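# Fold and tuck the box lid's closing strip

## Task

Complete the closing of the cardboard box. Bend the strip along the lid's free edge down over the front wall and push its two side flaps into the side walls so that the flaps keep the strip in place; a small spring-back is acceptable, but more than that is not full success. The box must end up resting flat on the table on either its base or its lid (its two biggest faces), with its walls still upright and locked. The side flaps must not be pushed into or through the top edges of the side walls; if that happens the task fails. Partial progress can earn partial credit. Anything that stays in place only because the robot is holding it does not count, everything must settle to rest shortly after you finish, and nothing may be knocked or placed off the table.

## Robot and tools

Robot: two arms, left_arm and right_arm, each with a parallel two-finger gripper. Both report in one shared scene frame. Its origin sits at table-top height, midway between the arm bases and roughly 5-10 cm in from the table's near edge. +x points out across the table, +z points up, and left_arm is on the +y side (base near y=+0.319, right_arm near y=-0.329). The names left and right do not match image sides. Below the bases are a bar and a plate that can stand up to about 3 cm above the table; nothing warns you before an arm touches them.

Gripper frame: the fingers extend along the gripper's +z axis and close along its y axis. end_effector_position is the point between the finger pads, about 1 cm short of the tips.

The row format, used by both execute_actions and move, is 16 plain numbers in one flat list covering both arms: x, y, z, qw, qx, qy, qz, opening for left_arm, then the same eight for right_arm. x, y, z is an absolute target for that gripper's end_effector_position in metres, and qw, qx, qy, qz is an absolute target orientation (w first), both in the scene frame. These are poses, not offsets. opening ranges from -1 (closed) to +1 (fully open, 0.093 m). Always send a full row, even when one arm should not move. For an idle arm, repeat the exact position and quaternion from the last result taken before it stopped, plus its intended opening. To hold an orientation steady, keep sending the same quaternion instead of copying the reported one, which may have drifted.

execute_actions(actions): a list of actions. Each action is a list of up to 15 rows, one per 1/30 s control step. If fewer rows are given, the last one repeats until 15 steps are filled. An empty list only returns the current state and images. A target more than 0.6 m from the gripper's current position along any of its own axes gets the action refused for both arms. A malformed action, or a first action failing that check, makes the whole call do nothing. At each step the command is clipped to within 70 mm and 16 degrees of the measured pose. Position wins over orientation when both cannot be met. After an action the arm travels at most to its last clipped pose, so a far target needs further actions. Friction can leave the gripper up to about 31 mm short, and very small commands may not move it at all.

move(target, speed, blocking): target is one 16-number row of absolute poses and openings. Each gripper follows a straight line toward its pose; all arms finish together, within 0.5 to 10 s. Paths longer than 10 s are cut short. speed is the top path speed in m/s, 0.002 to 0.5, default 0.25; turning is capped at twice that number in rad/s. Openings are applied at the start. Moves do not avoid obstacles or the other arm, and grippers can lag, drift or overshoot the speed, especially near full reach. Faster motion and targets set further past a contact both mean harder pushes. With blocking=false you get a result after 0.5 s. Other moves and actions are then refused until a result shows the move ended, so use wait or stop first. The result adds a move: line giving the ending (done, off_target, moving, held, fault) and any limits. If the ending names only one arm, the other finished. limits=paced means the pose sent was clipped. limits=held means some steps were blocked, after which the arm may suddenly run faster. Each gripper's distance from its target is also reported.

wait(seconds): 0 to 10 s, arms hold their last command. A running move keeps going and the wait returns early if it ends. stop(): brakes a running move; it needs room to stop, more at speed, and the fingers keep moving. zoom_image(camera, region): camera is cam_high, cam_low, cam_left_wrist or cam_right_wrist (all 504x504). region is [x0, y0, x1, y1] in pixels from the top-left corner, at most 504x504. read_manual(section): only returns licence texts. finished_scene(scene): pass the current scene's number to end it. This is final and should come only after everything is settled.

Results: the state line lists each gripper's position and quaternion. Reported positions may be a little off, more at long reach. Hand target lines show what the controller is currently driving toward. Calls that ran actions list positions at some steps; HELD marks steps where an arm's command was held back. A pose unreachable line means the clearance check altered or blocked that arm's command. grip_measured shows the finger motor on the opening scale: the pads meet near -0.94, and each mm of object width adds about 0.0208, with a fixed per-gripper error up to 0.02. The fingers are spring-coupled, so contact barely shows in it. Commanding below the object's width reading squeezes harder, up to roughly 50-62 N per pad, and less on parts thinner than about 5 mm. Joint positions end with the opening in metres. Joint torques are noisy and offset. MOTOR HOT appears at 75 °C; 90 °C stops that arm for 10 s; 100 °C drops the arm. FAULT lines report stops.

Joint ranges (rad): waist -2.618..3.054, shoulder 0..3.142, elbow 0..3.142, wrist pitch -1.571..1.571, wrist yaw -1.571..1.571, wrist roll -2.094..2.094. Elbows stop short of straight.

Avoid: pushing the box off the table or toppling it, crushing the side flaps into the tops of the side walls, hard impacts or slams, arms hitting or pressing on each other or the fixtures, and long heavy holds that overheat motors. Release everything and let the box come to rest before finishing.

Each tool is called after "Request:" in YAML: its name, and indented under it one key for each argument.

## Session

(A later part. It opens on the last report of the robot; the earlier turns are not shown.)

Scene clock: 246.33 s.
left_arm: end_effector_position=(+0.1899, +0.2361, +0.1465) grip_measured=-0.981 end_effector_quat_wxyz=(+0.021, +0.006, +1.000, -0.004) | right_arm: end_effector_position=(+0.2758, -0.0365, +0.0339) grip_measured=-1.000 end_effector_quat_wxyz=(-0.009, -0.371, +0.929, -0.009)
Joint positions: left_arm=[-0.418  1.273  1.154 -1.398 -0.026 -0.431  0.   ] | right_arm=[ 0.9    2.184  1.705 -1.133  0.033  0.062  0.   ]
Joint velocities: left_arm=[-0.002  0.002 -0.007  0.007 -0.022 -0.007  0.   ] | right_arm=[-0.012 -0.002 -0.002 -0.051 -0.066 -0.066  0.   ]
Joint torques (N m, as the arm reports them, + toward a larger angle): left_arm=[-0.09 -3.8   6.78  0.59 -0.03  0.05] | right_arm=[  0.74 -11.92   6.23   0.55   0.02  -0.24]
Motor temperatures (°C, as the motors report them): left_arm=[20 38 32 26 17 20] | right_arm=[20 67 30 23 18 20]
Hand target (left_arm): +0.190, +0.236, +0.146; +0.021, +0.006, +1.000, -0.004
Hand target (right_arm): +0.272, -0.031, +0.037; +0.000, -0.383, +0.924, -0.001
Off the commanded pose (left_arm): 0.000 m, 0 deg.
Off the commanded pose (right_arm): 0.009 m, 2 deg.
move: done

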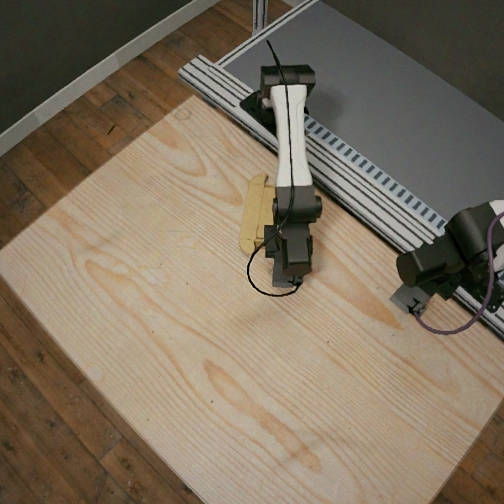

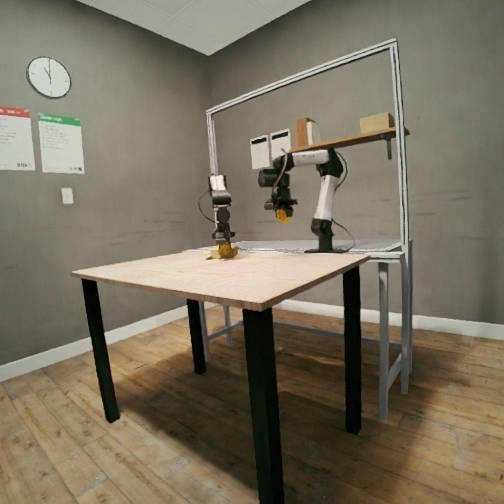

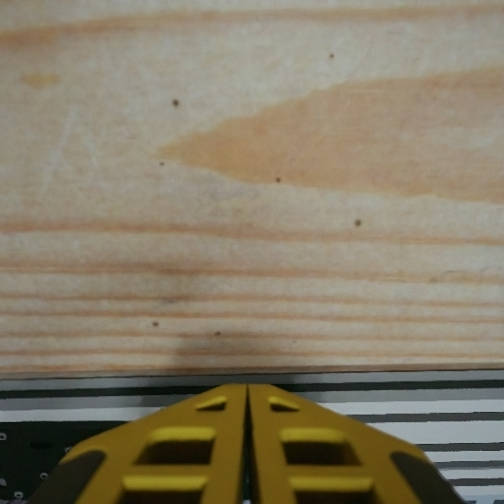

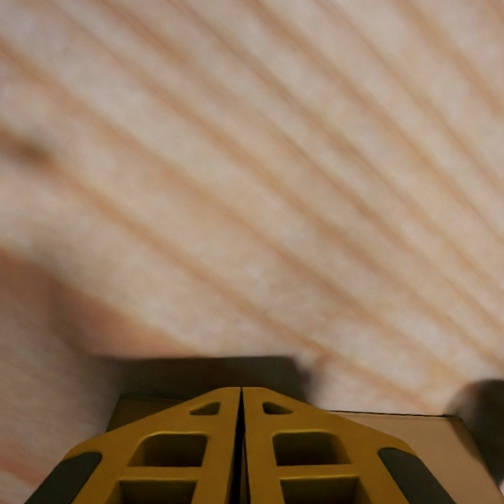

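Request:
move:
  target: [0.19,0.236,0.146,0.021,0.006,1,-0.004,-1, 0.200,-0.058,0.040,0,-0.643,0.766,0,-1]
  speed: 0.2

Request:
move:
  target: [0.19,0.236,0.146,0.021,0.006,1,-0.004,-1, 0.200,-0.05,0.09,0,-0.707,0.707,0,0.3]
  speed: 0.2

Request:
move:
  target: [0.19,0.236,0.146,0.021,0.006,1,-0.004,-1, 0.200,-0.27,0.09,0,-0.707,0.707,0,0.3]
  speed: 0.25

Request:
zoom_image:
  camera: "cam_high"
  region: [190,110,370,290]

Scene clock: 265.00 s.
left_arm: end_effector_position=(+0.1899, +0.2361, +0.1465) grip_measured=-0.981 end_effector_quat_wxyz=(+0.021, +0.006, +1.000, -0.004) | right_arm: end_effector_position=(+0.2034, -0.0633, +0.0372) grip_measured=-1.000 end_effector_quat_wxyz=(-0.011, -0.634, +0.773, -0.007)
Joint positions: left_arm=[-0.418  1.273  1.154 -1.398 -0.026 -0.431  0.   ] | right_arm=[ 1.003  1.933  1.34  -1.024  0.032 -0.449  0.   ]
Joint velocities: left_arm=[-0.012 -0.007  0.007  0.022  0.022 -0.007  0.   ] | right_arm=[-0.012 -0.017 -0.017 -0.051  0.022 -0.007  0.   ]
Joint torques (N m, as the arm reports them, + toward a larger angle): left_arm=[-0.15 -3.73  6.73  0.61 -0.05  0.07] | right_arm=[ 0.62 -9.73  6.11  0.58 -0.02 -0.21]
Motor temperatures (°C, as the motors report them): left_arm=[20 37 32 25 17 20] | right_arm=[20 67 29 23 18 20]
Hand target (left_arm): +0.190, +0.236, +0.146; +0.021, +0.006, +1.000, -0.004
Hand target (right_arm): +0.200, -0.059, +0.039; +0.000, -0.643, +0.766, -0.001
Off the commanded pose (left_arm): 0.000 m, 0 deg.
Off the commanded pose (right_arm): 0.007 m, 2 deg.
move: done

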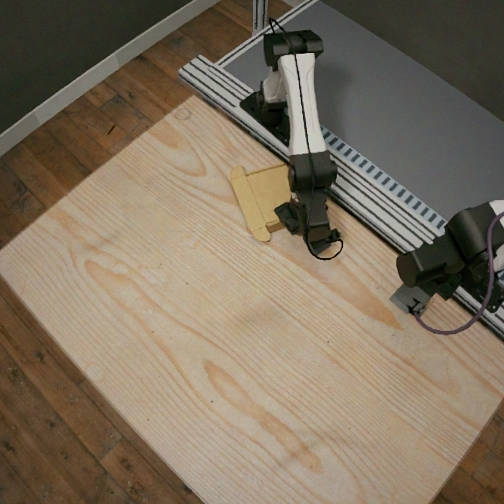

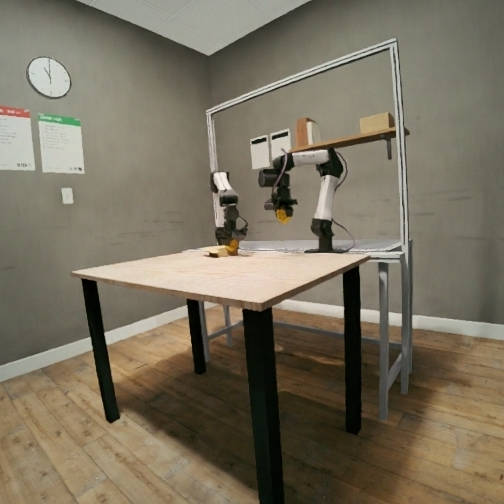

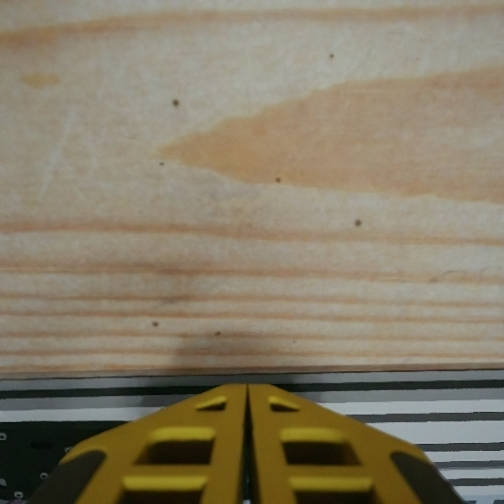

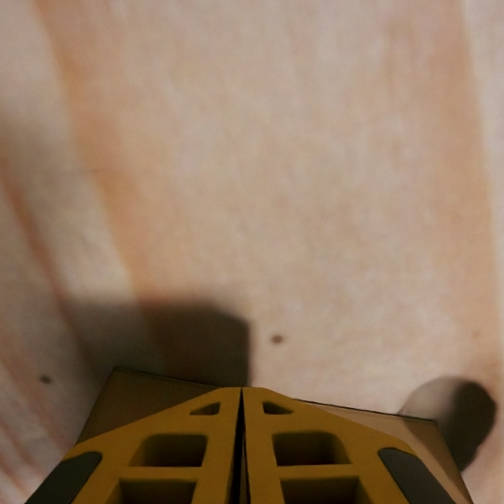

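Scene clock: 266.10 s.
left_arm: end_effector_position=(+0.1899, +0.2361, +0.1465) grip_measured=-0.981 end_effector_quat_wxyz=(+0.021, +0.006, +1.000, -0.004) | right_arm: end_effector_position=(+0.2026, -0.0561, +0.0819) grip_measured=+0.298 end_effector_quat_wxyz=(+0.008, +0.699, -0.715, +0.006)
Joint positions: left_arm=[-0.418  1.273  1.154 -1.398 -0.026 -0.431  0.   ] | right_arm=[ 1.019  1.905  1.485 -1.19   0.031 -0.606  0.06 ]
Joint velocities: left_arm=[-0.017 -0.012 -0.002  0.022 -0.037 -0.037  0.   ] | right_arm=[ 0.017 -0.022  0.017 -0.022  0.022 -0.066  0.001]
Joint torques (N m, as the arm reports them, + toward a larger angle): left_arm=[-0.18 -3.67  6.79  0.57 -0.04  0.05] | right_arm=[ 0.66 -9.12  9.88  0.32 -0.03 -0.2 ]
Motor temperatures (°C, as the motors report them): left_arm=[20 37 32 25 17 20] | right_arm=[20 67 30 23 18 20]
Hand target (left_arm): +0.190, +0.236, +0.146; +0.021, +0.006, +1.000, -0.004
Hand target (right_arm): +0.200, -0.051, +0.090; -0.000, +0.707, -0.707, +0.000
Off the commanded pose (left_arm): 0.000 m, 0 deg.
Off the commanded pose (right_arm): 0.010 m, 2 deg.
move: done

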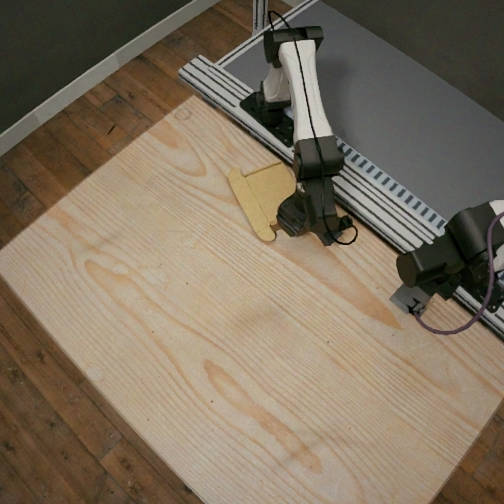

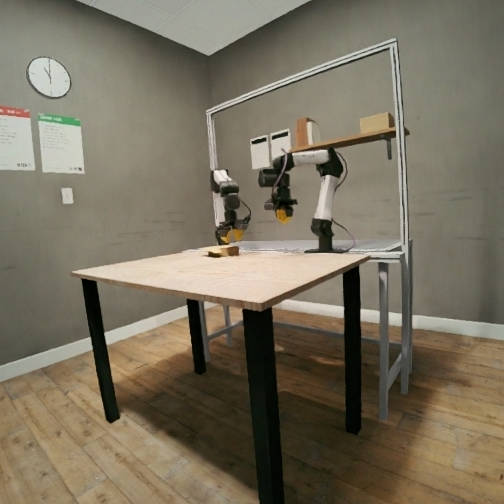

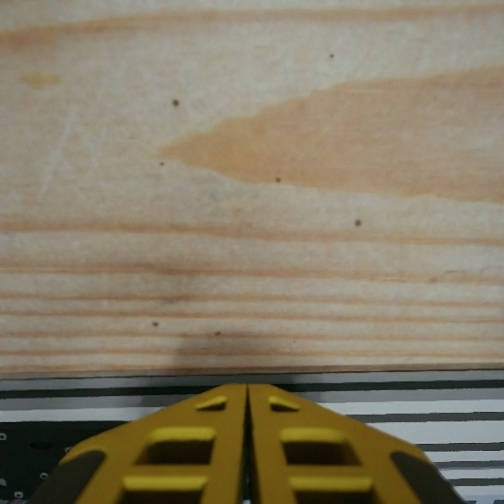

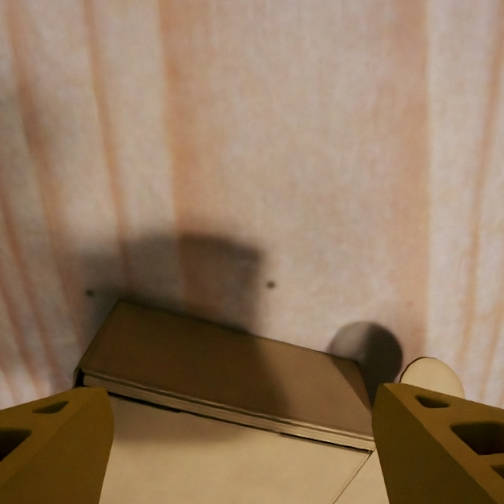

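Scene clock: 267.67 s.
left_arm: end_effector_position=(+0.1899, +0.2361, +0.1465) grip_measured=-0.981 end_effector_quat_wxyz=(+0.021, +0.006, +1.000, -0.004) | right_arm: end_effector_position=(+0.2044, -0.2659, +0.0896) grip_measured=+0.298 end_effector_quat_wxyz=(-0.001, +0.706, -0.709, +0.004)
Joint positions: left_arm=[-0.418  1.273  1.154 -1.398 -0.026 -0.431  0.   ] | right_arm=[ 0.414  1.384  0.981 -1.168  0.037 -1.232  0.06 ]
Joint velocities: left_arm=[-0.002 -0.002 -0.002 -0.051  0.007  0.022  0.   ] | right_arm=[-0.002  0.002  0.002 -0.007 -0.022  0.037  0.001]
Joint torques (N m, as the arm reports them, + toward a larger angle): left_arm=[-0.25 -3.81  6.75  0.59 -0.03  0.04] | right_arm=[-1.02 -5.2   6.41  0.36 -0.08 -0.29]
Motor temperatures (°C, as the motors report them): left_arm=[20 37 32 25 17 20] | right_arm=[20 66 29 23 18 20]
Hand target (left_arm): +0.190, +0.236, +0.146; +0.021, +0.006, +1.000, -0.004
Hand target (right_arm): +0.199, -0.268, +0.089; +0.001, +0.707, -0.707, -0.003
Off the commanded pose (left_arm): 0.000 m, 0 deg.
Off the commanded pose (right_arm): 0.006 m, 1 deg.
move: done

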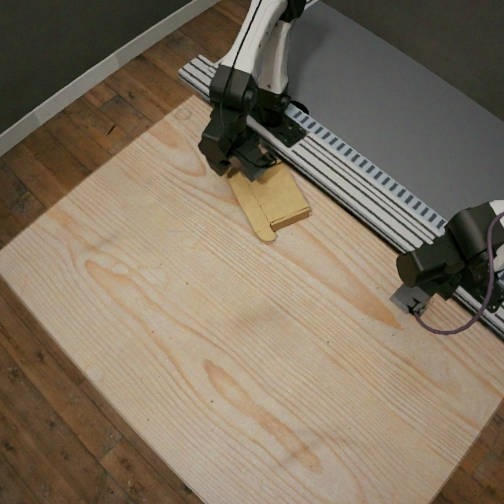

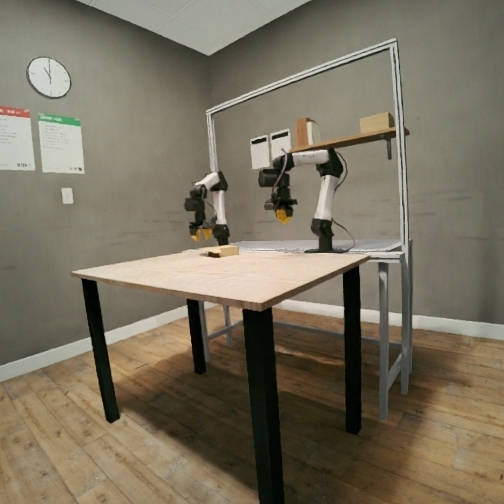

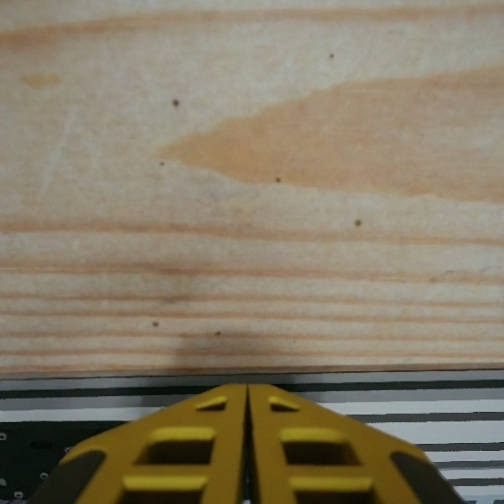

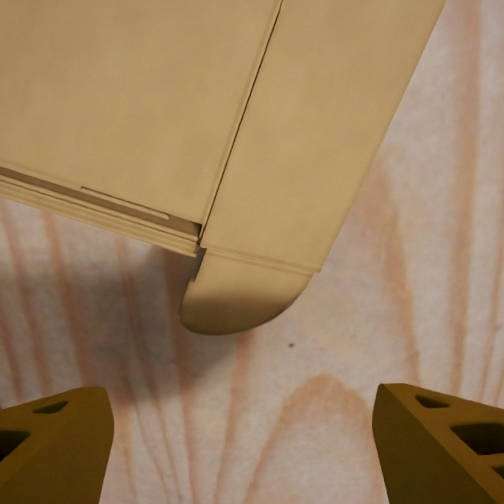

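Region (190, 110, 370, 290) of cam_high's 504x504 image, scaled by 2.800, with more detail than that image has.

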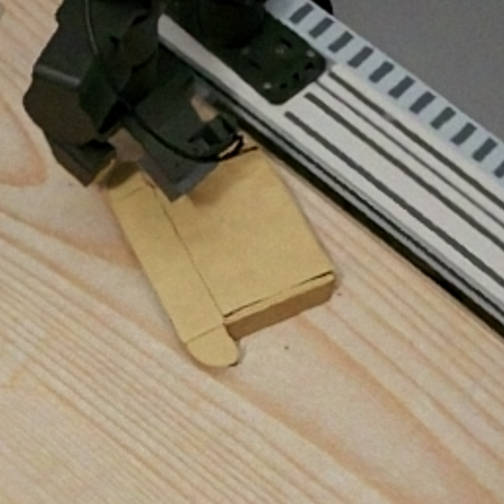

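Request:
move:
  target: [0.19,0.236,0.146,0.021,0.006,1,-0.004,-1, 0.136,-0.268,0.06,0,-0.595,0.804,0,-1]
  speed: 0.15

Request:
move:
  target: [0.19,0.236,0.146,0.021,0.006,1,-0.004,-1, 0.138,-0.262,0.032,0,-0.595,0.804,0,-1]
  speed: 0.08

Scene clock: 286.37 s.
left_arm: end_effector_position=(+0.1899, +0.2361, +0.1465) grip_measured=-0.981 end_effector_quat_wxyz=(+0.021, +0.006, +1.000, -0.004) | right_arm: end_effector_position=(+0.1364, -0.2718, +0.0607) grip_measured=-1.000 end_effector_quat_wxyz=(-0.011, -0.596, +0.803, -0.001)
Joint positions: left_arm=[-0.418  1.273  1.154 -1.398 -0.026 -0.431  0.   ] | right_arm=[ 0.516  1.159  0.709 -1.15   0.036 -0.839  0.   ]
Joint velocities: left_arm=[-0.002 -0.007 -0.007  0.11   0.007 -0.037  0.   ] | right_arm=[-0.007 -0.007 -0.002 -0.022  0.037  0.037  0.   ]
Joint torques (N m, as the arm reports them, + toward a larger angle): left_arm=[-0.14 -3.73  6.75  0.61 -0.03  0.06] | right_arm=[ 0.67 -3.4   6.41  0.57 -0.01 -0.06]
Motor temperatures (°C, as the motors report them): left_arm=[20 37 33 25 17 20] | right_arm=[20 57 29 23 18 20]
Hand target (left_arm): +0.190, +0.236, +0.146; +0.021, +0.006, +1.000, -0.004
Hand target (right_arm): +0.136, -0.269, +0.059; -0.000, -0.595, +0.804, -0.000
Off the commanded pose (left_arm): 0.000 m, 0 deg.
Off the commanded pose (right_arm): 0.004 m, 1 deg.
move: done

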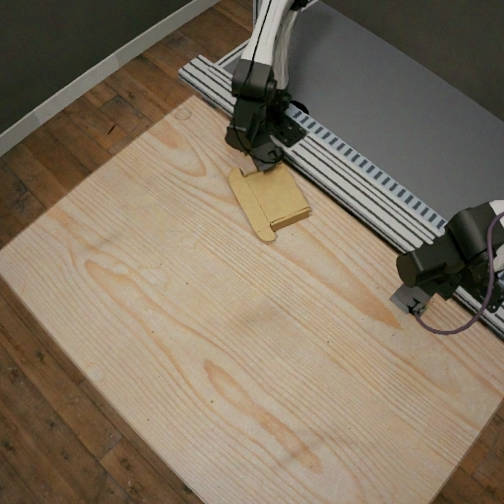

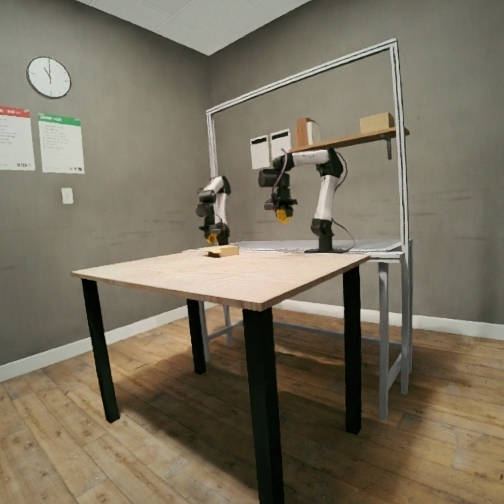

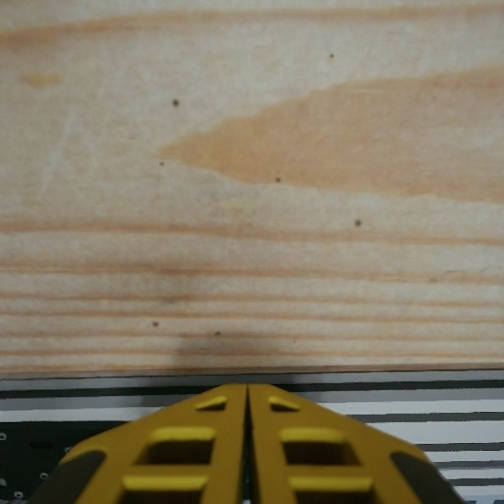

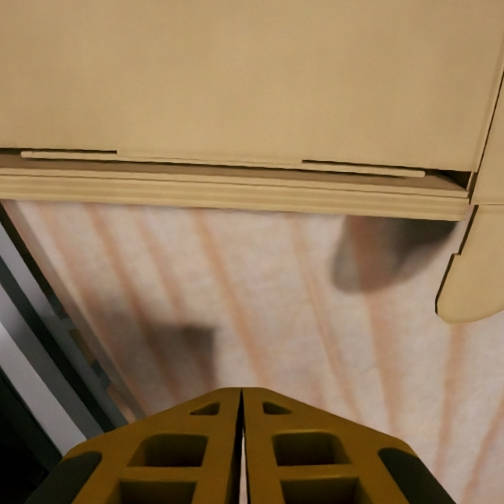

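Scene clock: 287.37 s.
left_arm: end_effector_position=(+0.1899, +0.2361, +0.1465) grip_measured=-0.981 end_effector_quat_wxyz=(+0.021, +0.006, +1.000, -0.004) | right_arm: end_effector_position=(+0.1399, -0.2647, +0.0375) grip_measured=-1.000 end_effector_quat_wxyz=(+0.003, -0.594, +0.804, -0.004)
Joint positions: left_arm=[-0.418  1.273  1.154 -1.398 -0.026 -0.431  0.   ] | right_arm=[ 0.543  1.182  0.627 -1.016  0.036 -0.809  0.   ]
Joint velocities: left_arm=[ 0.007  0.022  0.027 -0.007 -0.037 -0.007  0.   ] | right_arm=[ 0.002 -0.002  0.002  0.066  0.066 -0.007  0.   ]
Joint torques (N m, as the arm reports them, + toward a larger angle): left_arm=[-0.1  -3.79  6.81  0.58 -0.04  0.04] | right_arm=[ 0.69 -1.11  6.39  0.66 -0.01 -0.06]
Motor temperatures (°C, as the motors report them): left_arm=[20 37 33 25 17 20] | right_arm=[20 56 29 23 18 20]
Hand target (left_arm): +0.190, +0.236, +0.146; +0.021, +0.006, +1.000, -0.004
Hand target (right_arm): +0.138, -0.262, +0.032; -0.000, -0.595, +0.804, -0.000
Off the commanded pose (left_arm): 0.000 m, 0 deg.
Off the commanded pose (right_arm): 0.006 m, 1 deg.
move: done

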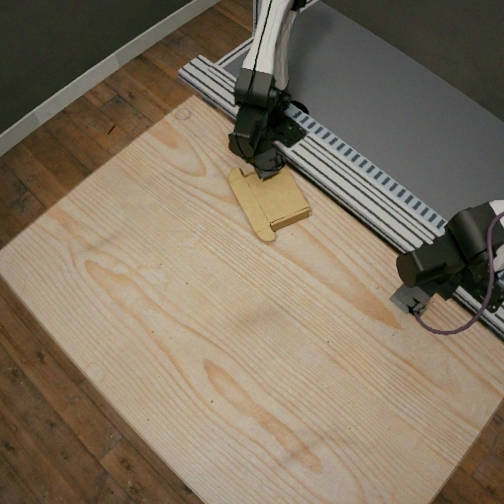

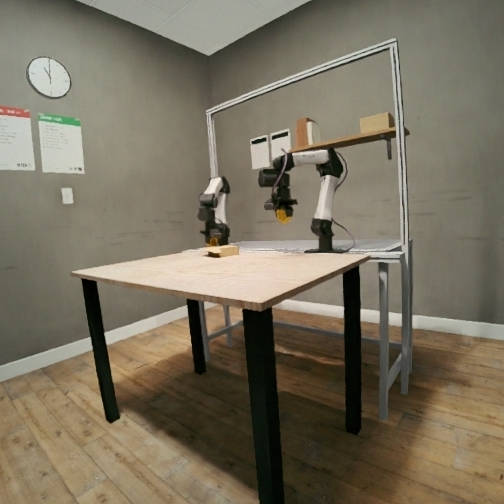

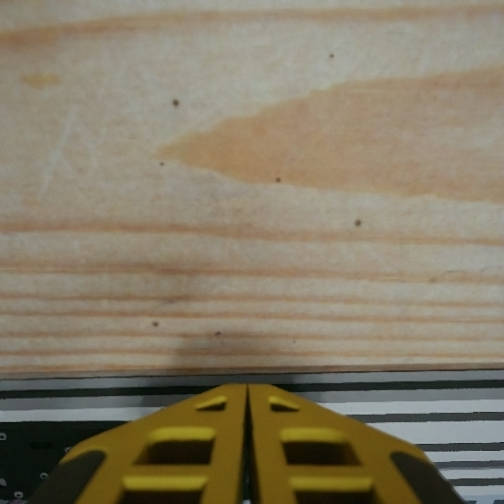

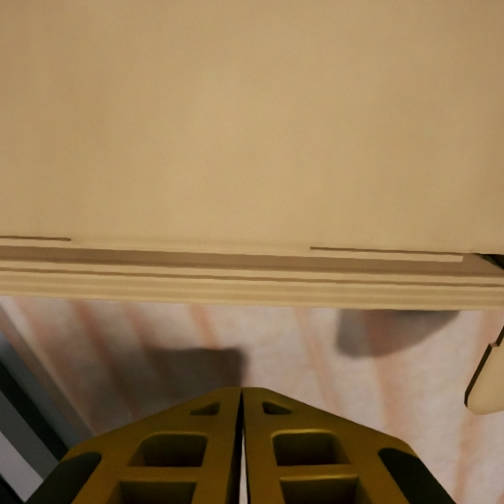

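Request:
move:
  target: [0.23,0.16,0.12,0,0,1,0,-1, 0.196,-0.083,0.034,0,-0.595,0.804,0,-1]
  speed: 0.1

Request:
zoom_image:
  camera: "cam_high"
  region: [230,160,410,340]

Scene clock: 294.73 s.
left_arm: end_effector_position=(+0.2234, +0.1709, +0.1151) grip_measured=-0.981 end_effector_quat_wxyz=(-0.012, +0.001, +1.000, +0.014) | right_arm: end_effector_position=(+0.1971, -0.0919, +0.0351) grip_measured=-1.000 end_effector_quat_wxyz=(-0.001, -0.595, +0.803, -0.007)
Joint positions: left_arm=[-0.583  1.579  1.29  -1.309 -0.026 -0.608  0.   ] | right_arm=[ 0.966  1.824  1.19  -0.961  0.036 -0.389  0.   ]
Joint velocities: left_arm=[ 0.002  0.012  0.032 -0.007  0.007 -0.007  0.   ] | right_arm=[-0.002  0.002 -0.002 -0.022 -0.007 -0.022  0.   ]
Joint torques (N m, as the arm reports them, + toward a larger angle): left_arm=[-0.73 -6.    9.29  0.55  0.06 -0.03] | right_arm=[ 0.57 -6.56  9.7   0.45 -0.03 -0.06]
Motor temperatures (°C, as the motors report them): left_arm=[20 36 33 25 17 20] | right_arm=[20 53 29 22 18 20]
Hand target (left_arm): +0.231, +0.161, +0.120; +0.001, +0.000, +1.000, -0.001
Hand target (right_arm): +0.197, -0.084, +0.036; +0.001, -0.595, +0.804, -0.002
Off the commanded pose (left_arm): 0.014 m, 2 deg.
Off the commanded pose (right_arm): 0.009 m, 1 deg.
move: off_target (left_arm)

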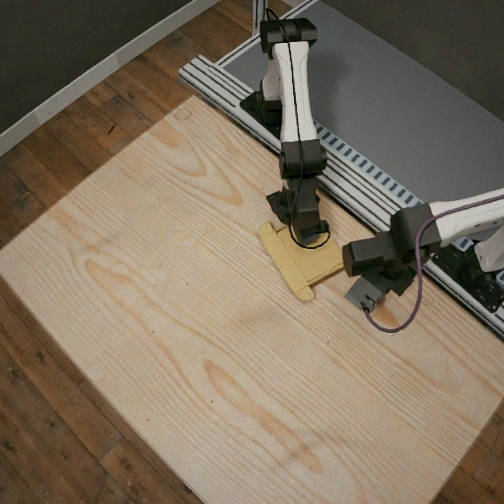

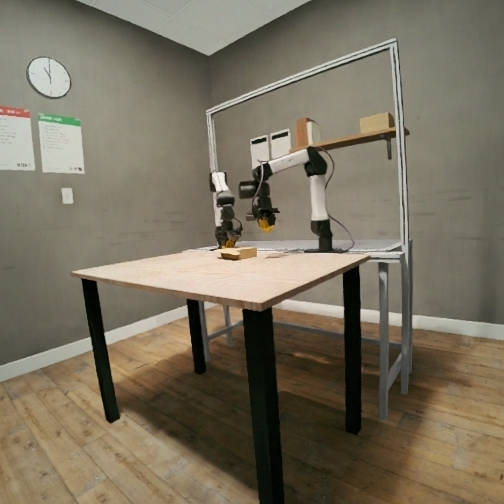

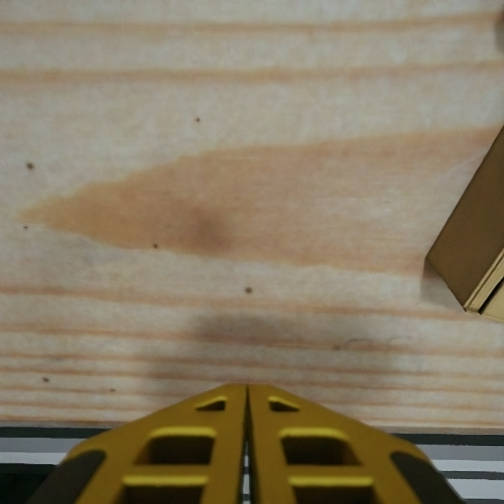

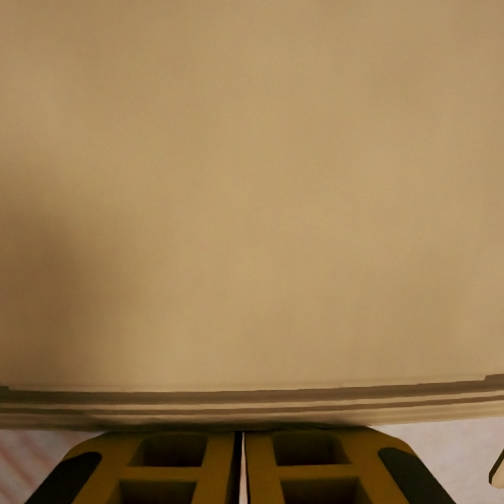

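Region (230, 160, 410, 340) of cam_high's 504x504 image, scaled by 2.800, with more detail than that image has.

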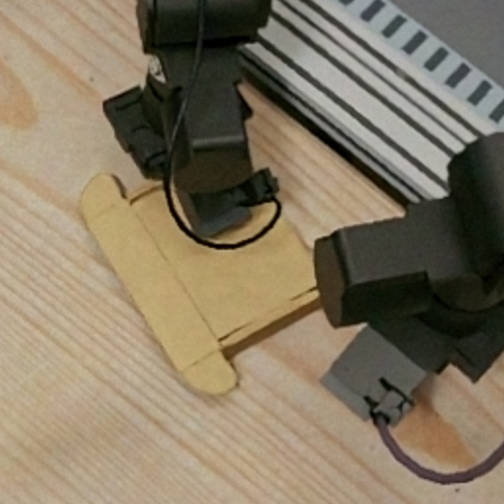

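Request:
move:
  target: [0.23,0.13,0.11,0,0,1,0,-1, 0.19,-0.13,0.10,0,-0.5,0.85,0.1,-1]
  speed: 0.25

Request:
move:
  target: [0.244,0.010,0.075,0,0.06,0.998,0,-1, 0.2545,-0.1225,0.085,0.061,0.1056,0.8595,0.496,-0.316]
  speed: 0.3

Scene clock: 339.57 s.
left_arm: end_effector_position=(+0.2236, +0.1410, +0.1053) grip_measured=-0.981 end_effector_quat_wxyz=(-0.012, +0.001, +1.000, +0.015) | right_arm: end_effector_position=(+0.1920, -0.1272, +0.0973) grip_measured=-1.000 end_effector_quat_wxyz=(+0.003, -0.511, +0.854, +0.097)
Joint positions: left_arm=[-0.668  1.652  1.327 -1.275 -0.026 -0.694  0.   ] | right_arm=[ 0.789  1.606  1.19  -1.131 -0.163 -0.367  0.   ]
Joint velocities: left_arm=[-0.002  0.007  0.027 -0.037 -0.007 -0.007  0.   ] | right_arm=[ 0.002 -0.017  0.002 -0.007 -0.051  0.007  0.   ]
Joint torques (N m, as the arm reports them, + toward a larger angle): left_arm=[-0.69 -6.59  9.38  0.54  0.04  0.  ] | right_arm=[-0.8  -6.96  7.52  0.46 -0.12 -0.08]
Motor temperatures (°C, as the motors report them): left_arm=[20 38 36 24 17 20] | right_arm=[20 49 32 22 18 20]
Hand target (left_arm): +0.230, +0.130, +0.110; +0.000, +0.000, +1.000, -0.000
Hand target (right_arm): +0.189, -0.130, +0.099; +0.000, -0.504, +0.858, +0.102
Off the commanded pose (left_arm): 0.014 m, 2 deg.
Off the commanded pose (right_arm): 0.004 m, 1 deg.
move: off_target (left_arm)

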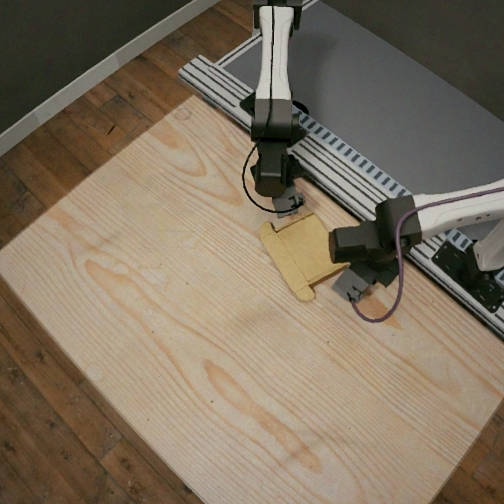

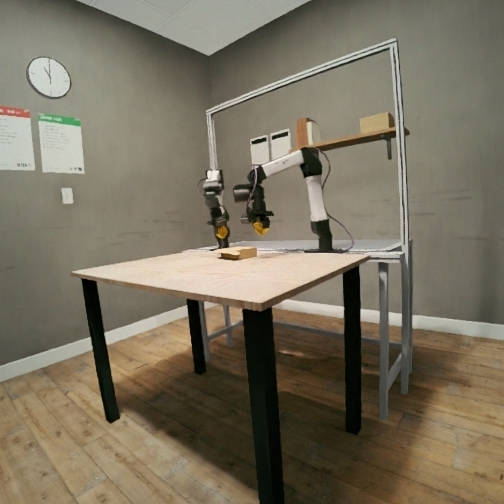

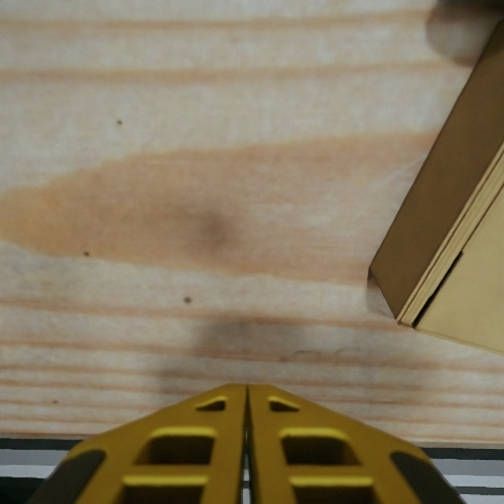

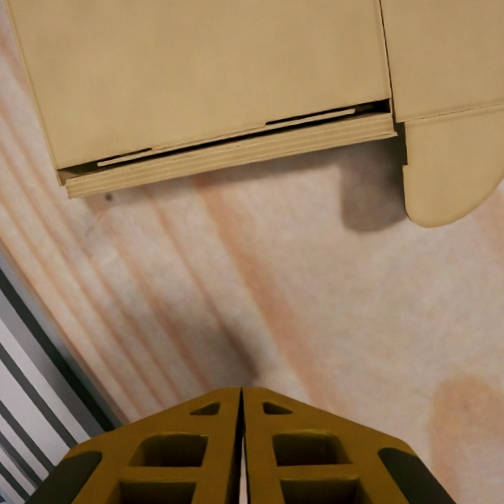

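Scene clock: 342.87 s.
left_arm: end_effector_position=(+0.2437, +0.0208, +0.0706) grip_measured=-0.981 end_effector_quat_wxyz=(-0.007, +0.060, +0.998, +0.013) | right_arm: end_effector_position=(+0.2545, -0.1193, +0.0801) grip_measured=-0.317 end_effector_quat_wxyz=(+0.054, +0.108, +0.862, +0.492)
Joint positions: left_arm=[-0.873  2.046  1.692 -1.242 -0.026 -0.781  0.   ] | right_arm=[ 0.397  1.456  0.564  0.019 -0.8    0.864  0.03 ]
Joint velocities: left_arm=[ 0.002  0.007  0.007 -0.022 -0.051  0.095  0.   ] | right_arm=[-0.007  0.012 -0.012  0.037 -0.022  0.037 -0.001]
Joint torques (N m, as the arm reports them, + toward a larger angle): left_arm=[ -0.76 -10.64   9.31   0.46   0.02  -0.01] | right_arm=[-0.36 -5.95  6.31  1.91 -0.2  -0.16]
Motor temperatures (°C, as the motors report them): left_arm=[20 38 36 24 17 20] | right_arm=[20 49 32 22 18 20]
Hand target (left_arm): +0.246, +0.010, +0.076; +0.001, +0.060, +0.998, -0.001
Hand target (right_arm): +0.255, -0.120, +0.083; +0.063, +0.108, +0.859, +0.496
Off the commanded pose (left_arm): 0.012 m, 2 deg.
Off the commanded pose (right_arm): 0.006 m, 1 deg.
move: off_target (left_arm)

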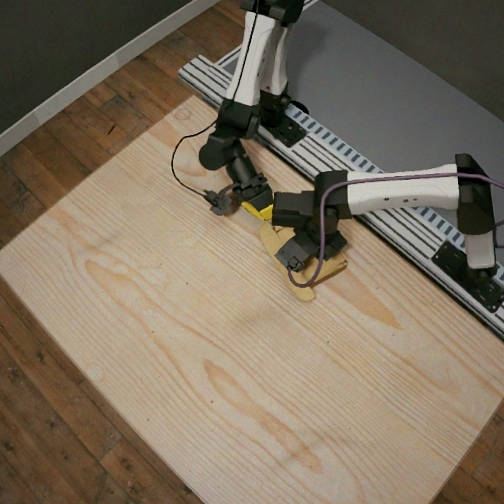

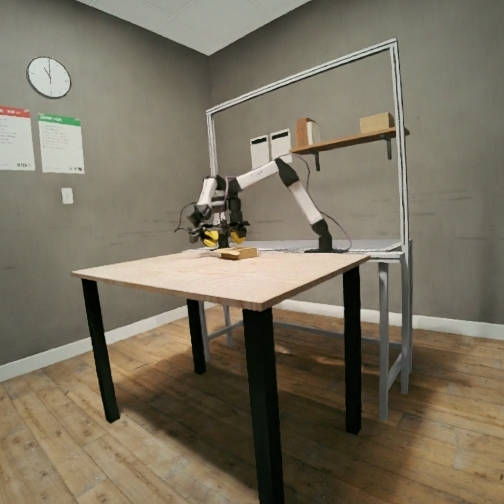

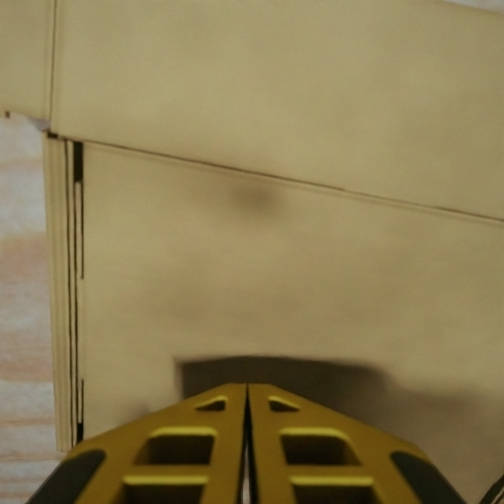

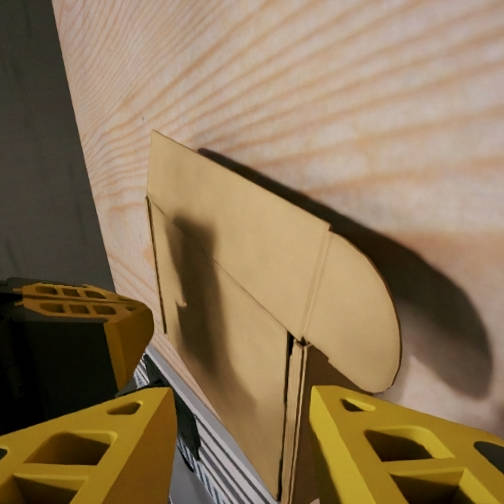

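Request:
move:
  target: [0.244,0.015,0.034,0,0.06,0.998,0,-1, 0.261,-0.1056,0.066,0.074,0.128,0.8565,0.4945,-0.316]
  speed: 0.05

Scene clock: 369.27 s.
left_arm: end_effector_position=(+0.2445, +0.0190, +0.0477) grip_measured=-0.981 end_effector_quat_wxyz=(+0.000, +0.060, +0.998, +0.005) | right_arm: end_effector_position=(+0.2652, -0.1083, +0.0718) grip_measured=-0.317 end_effector_quat_wxyz=(+0.079, +0.128, +0.856, +0.495)
Joint positions: left_arm=[-0.873  2.047  1.603 -1.129 -0.026 -0.781  0.   ] | right_arm=[ 0.445  1.506  0.524  0.212 -0.726  0.973  0.03 ]
Joint velocities: left_arm=[-0.012 -0.012  0.012  0.081  0.037  0.037  0.   ] | right_arm=[-0.002  0.007 -0.017  0.007  0.022 -0.081 -0.   ]
Joint torques (N m, as the arm reports them, + toward a larger angle): left_arm=[-0.5  -9.99  4.07  0.95  0.04  0.02] | right_arm=[ 0.72 -3.94  6.16  2.08 -0.14 -0.15]
Motor temperatures (°C, as the motors report them): left_arm=[20 44 37 23 17 20] | right_arm=[20 47 30 25 18 20]
Hand target (left_arm): +0.243, +0.016, +0.034; -0.001, +0.060, +0.998, +0.001
Hand target (right_arm): +0.261, -0.106, +0.066; +0.074, +0.128, +0.857, +0.494
Off the commanded pose (left_arm): 0.014 m, 1 deg.
Off the commanded pose (right_arm): 0.008 m, 1 deg.
move: off_target (left_arm)

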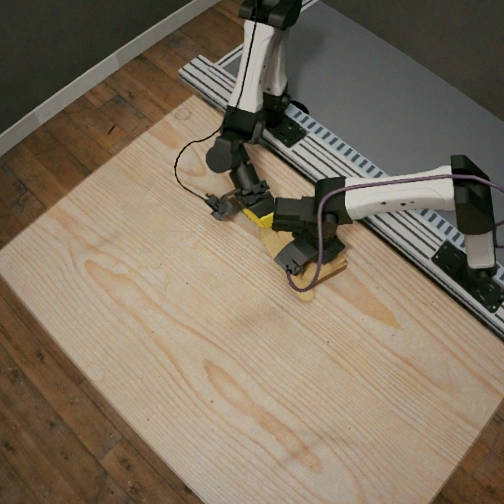

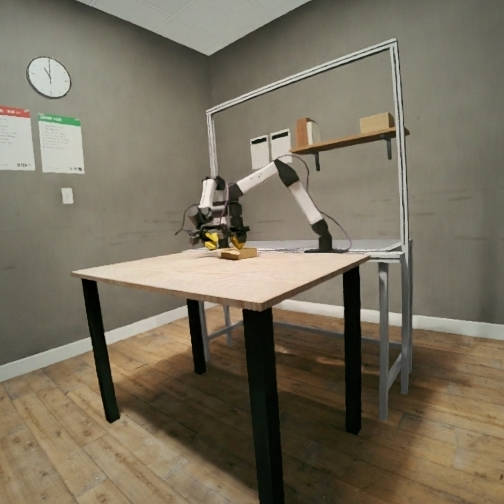

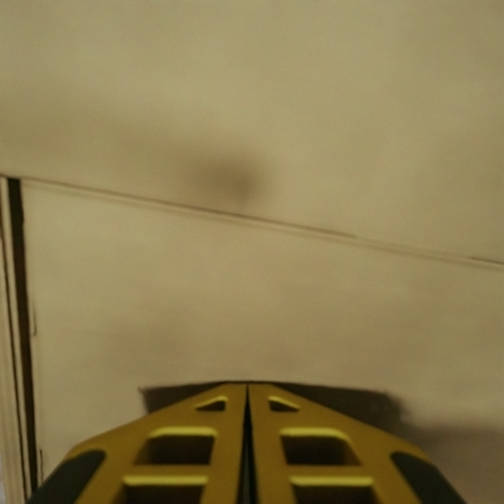

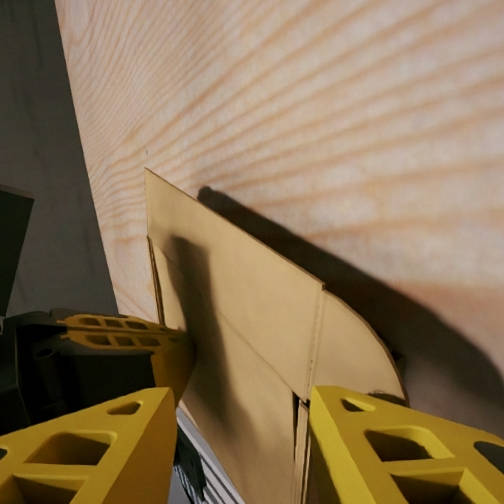

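Request:
move:
  target: [0.244,0.015,0.034,0,0.06,0.998,0,-1, 0.259,-0.096,0.046,0.074,0.128,0.8565,0.4945,-0.316]
  speed: 0.03

Scene clock: 387.33 s.
left_arm: end_effector_position=(+0.2445, +0.0190, +0.0477) grip_measured=-0.981 end_effector_quat_wxyz=(+0.000, +0.060, +0.998, +0.005) | right_arm: end_effector_position=(+0.2632, -0.0989, +0.0517) grip_measured=-0.317 end_effector_quat_wxyz=(+0.077, +0.128, +0.856, +0.495)
Joint positions: left_arm=[-0.873  2.047  1.603 -1.129 -0.026 -0.781  0.   ] | right_arm=[ 0.481  1.595  0.489  0.355 -0.702  1.005  0.03 ]
Joint velocities: left_arm=[ 0.012  0.007 -0.002 -0.037  0.037  0.007  0.   ] | right_arm=[ 0.007  0.017 -0.002  0.051  0.037  0.007 -0.   ]
Joint torques (N m, as the arm reports them, + toward a larger angle): left_arm=[-0.48 -9.94  4.17  0.96  0.05  0.03] | right_arm=[ 0.84 -4.15  5.56  2.12 -0.1  -0.15]
Motor temperatures (°C, as the motors report them): left_arm=[20 46 35 24 17 20] | right_arm=[20 45 30 26 18 20]
Hand target (left_arm): +0.244, +0.016, +0.034; -0.000, +0.060, +0.998, +0.000
Hand target (right_arm): +0.259, -0.096, +0.046; +0.074, +0.128, +0.857, +0.494
Off the commanded pose (left_arm): 0.014 m, 1 deg.
Off the commanded pose (right_arm): 0.008 m, 0 deg.
move: off_target (left_arm)

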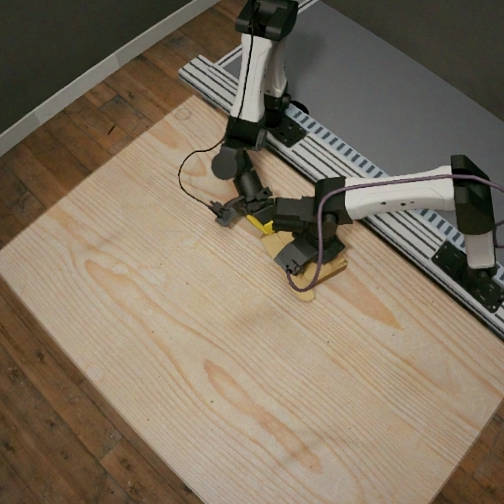

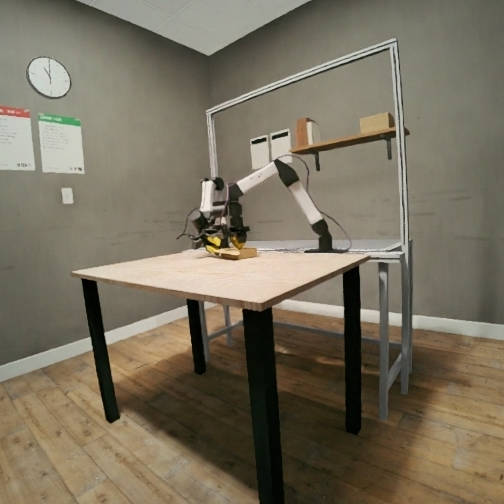

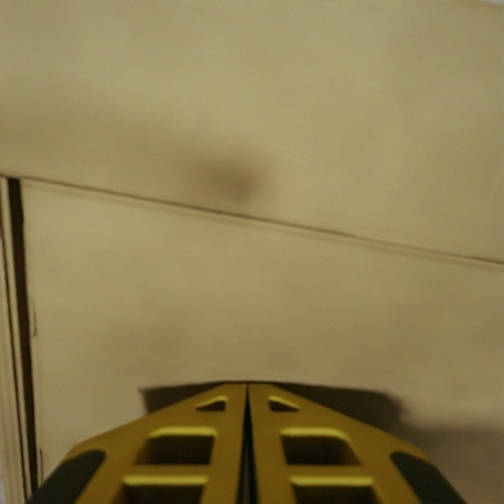

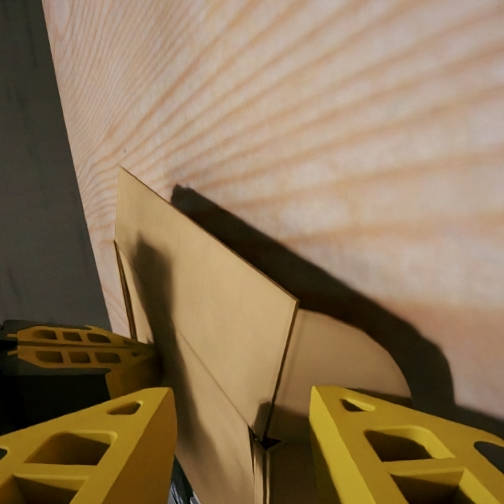

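Request:
move:
  target: [0.244,0.015,0.034,0,0.06,0.998,0,-1, 0.261,-0.0875,0.035,0.074,0.128,0.8565,0.4945,-0.316]
  speed: 0.02

Scene clock: 392.70 s.
left_arm: end_effector_position=(+0.2449, +0.0194, +0.0477) grip_measured=-0.981 end_effector_quat_wxyz=(+0.002, +0.060, +0.998, +0.006) | right_arm: end_effector_position=(+0.2686, -0.0927, +0.0420) grip_measured=-0.317 end_effector_quat_wxyz=(+0.084, +0.131, +0.855, +0.495)
Joint positions: left_arm=[-0.873  2.047  1.603 -1.129 -0.03  -0.781  0.   ] | right_arm=[ 0.5    1.661  0.489  0.445 -0.676  1.029  0.03 ]
Joint velocities: left_arm=[ 0.002  0.012 -0.007 -0.022 -0.037 -0.022  0.   ] | right_arm=[ 0.007 -0.002  0.002  0.022 -0.007  0.022 -0.   ]
Joint torques (N m, as the arm reports them, + toward a larger angle): left_arm=[-0.34 -9.85  4.19  0.93  0.04  0.04] | right_arm=[ 1.3  -4.1   5.19  2.21 -0.18 -0.14]
Motor temperatures (°C, as the motors report them): left_arm=[20 46 35 24 17 20] | right_arm=[20 45 30 26 18 20]
Hand target (left_arm): +0.244, +0.016, +0.034; -0.000, +0.060, +0.998, +0.000
Hand target (right_arm): +0.261, -0.088, +0.035; +0.074, +0.128, +0.857, +0.494
Off the commanded pose (left_arm): 0.014 m, 1 deg.
Off the commanded pose (right_arm): 0.012 m, 1 deg.
move: off_target (left_arm, right_arm)

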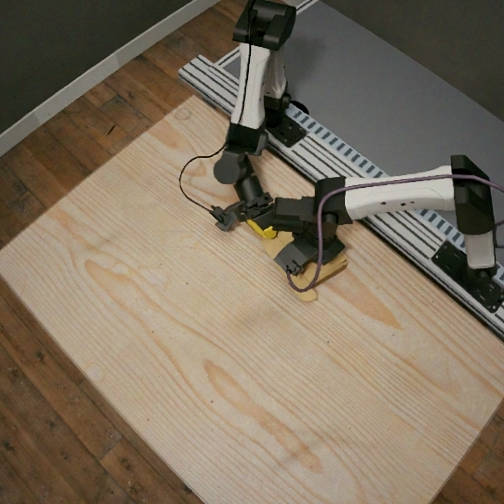

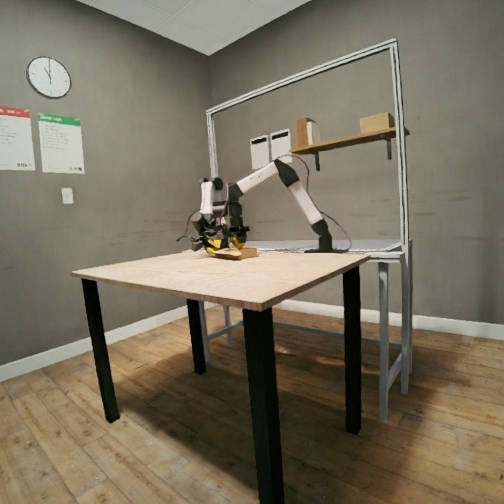

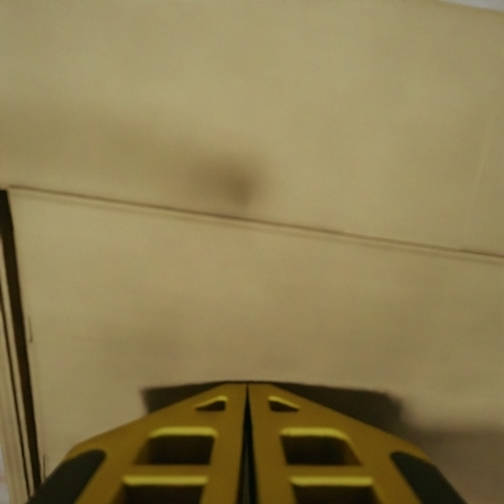

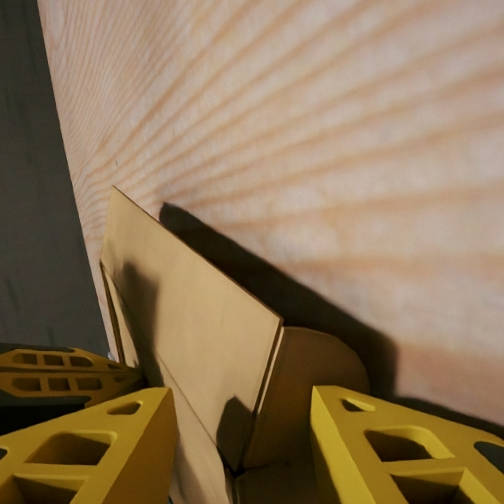

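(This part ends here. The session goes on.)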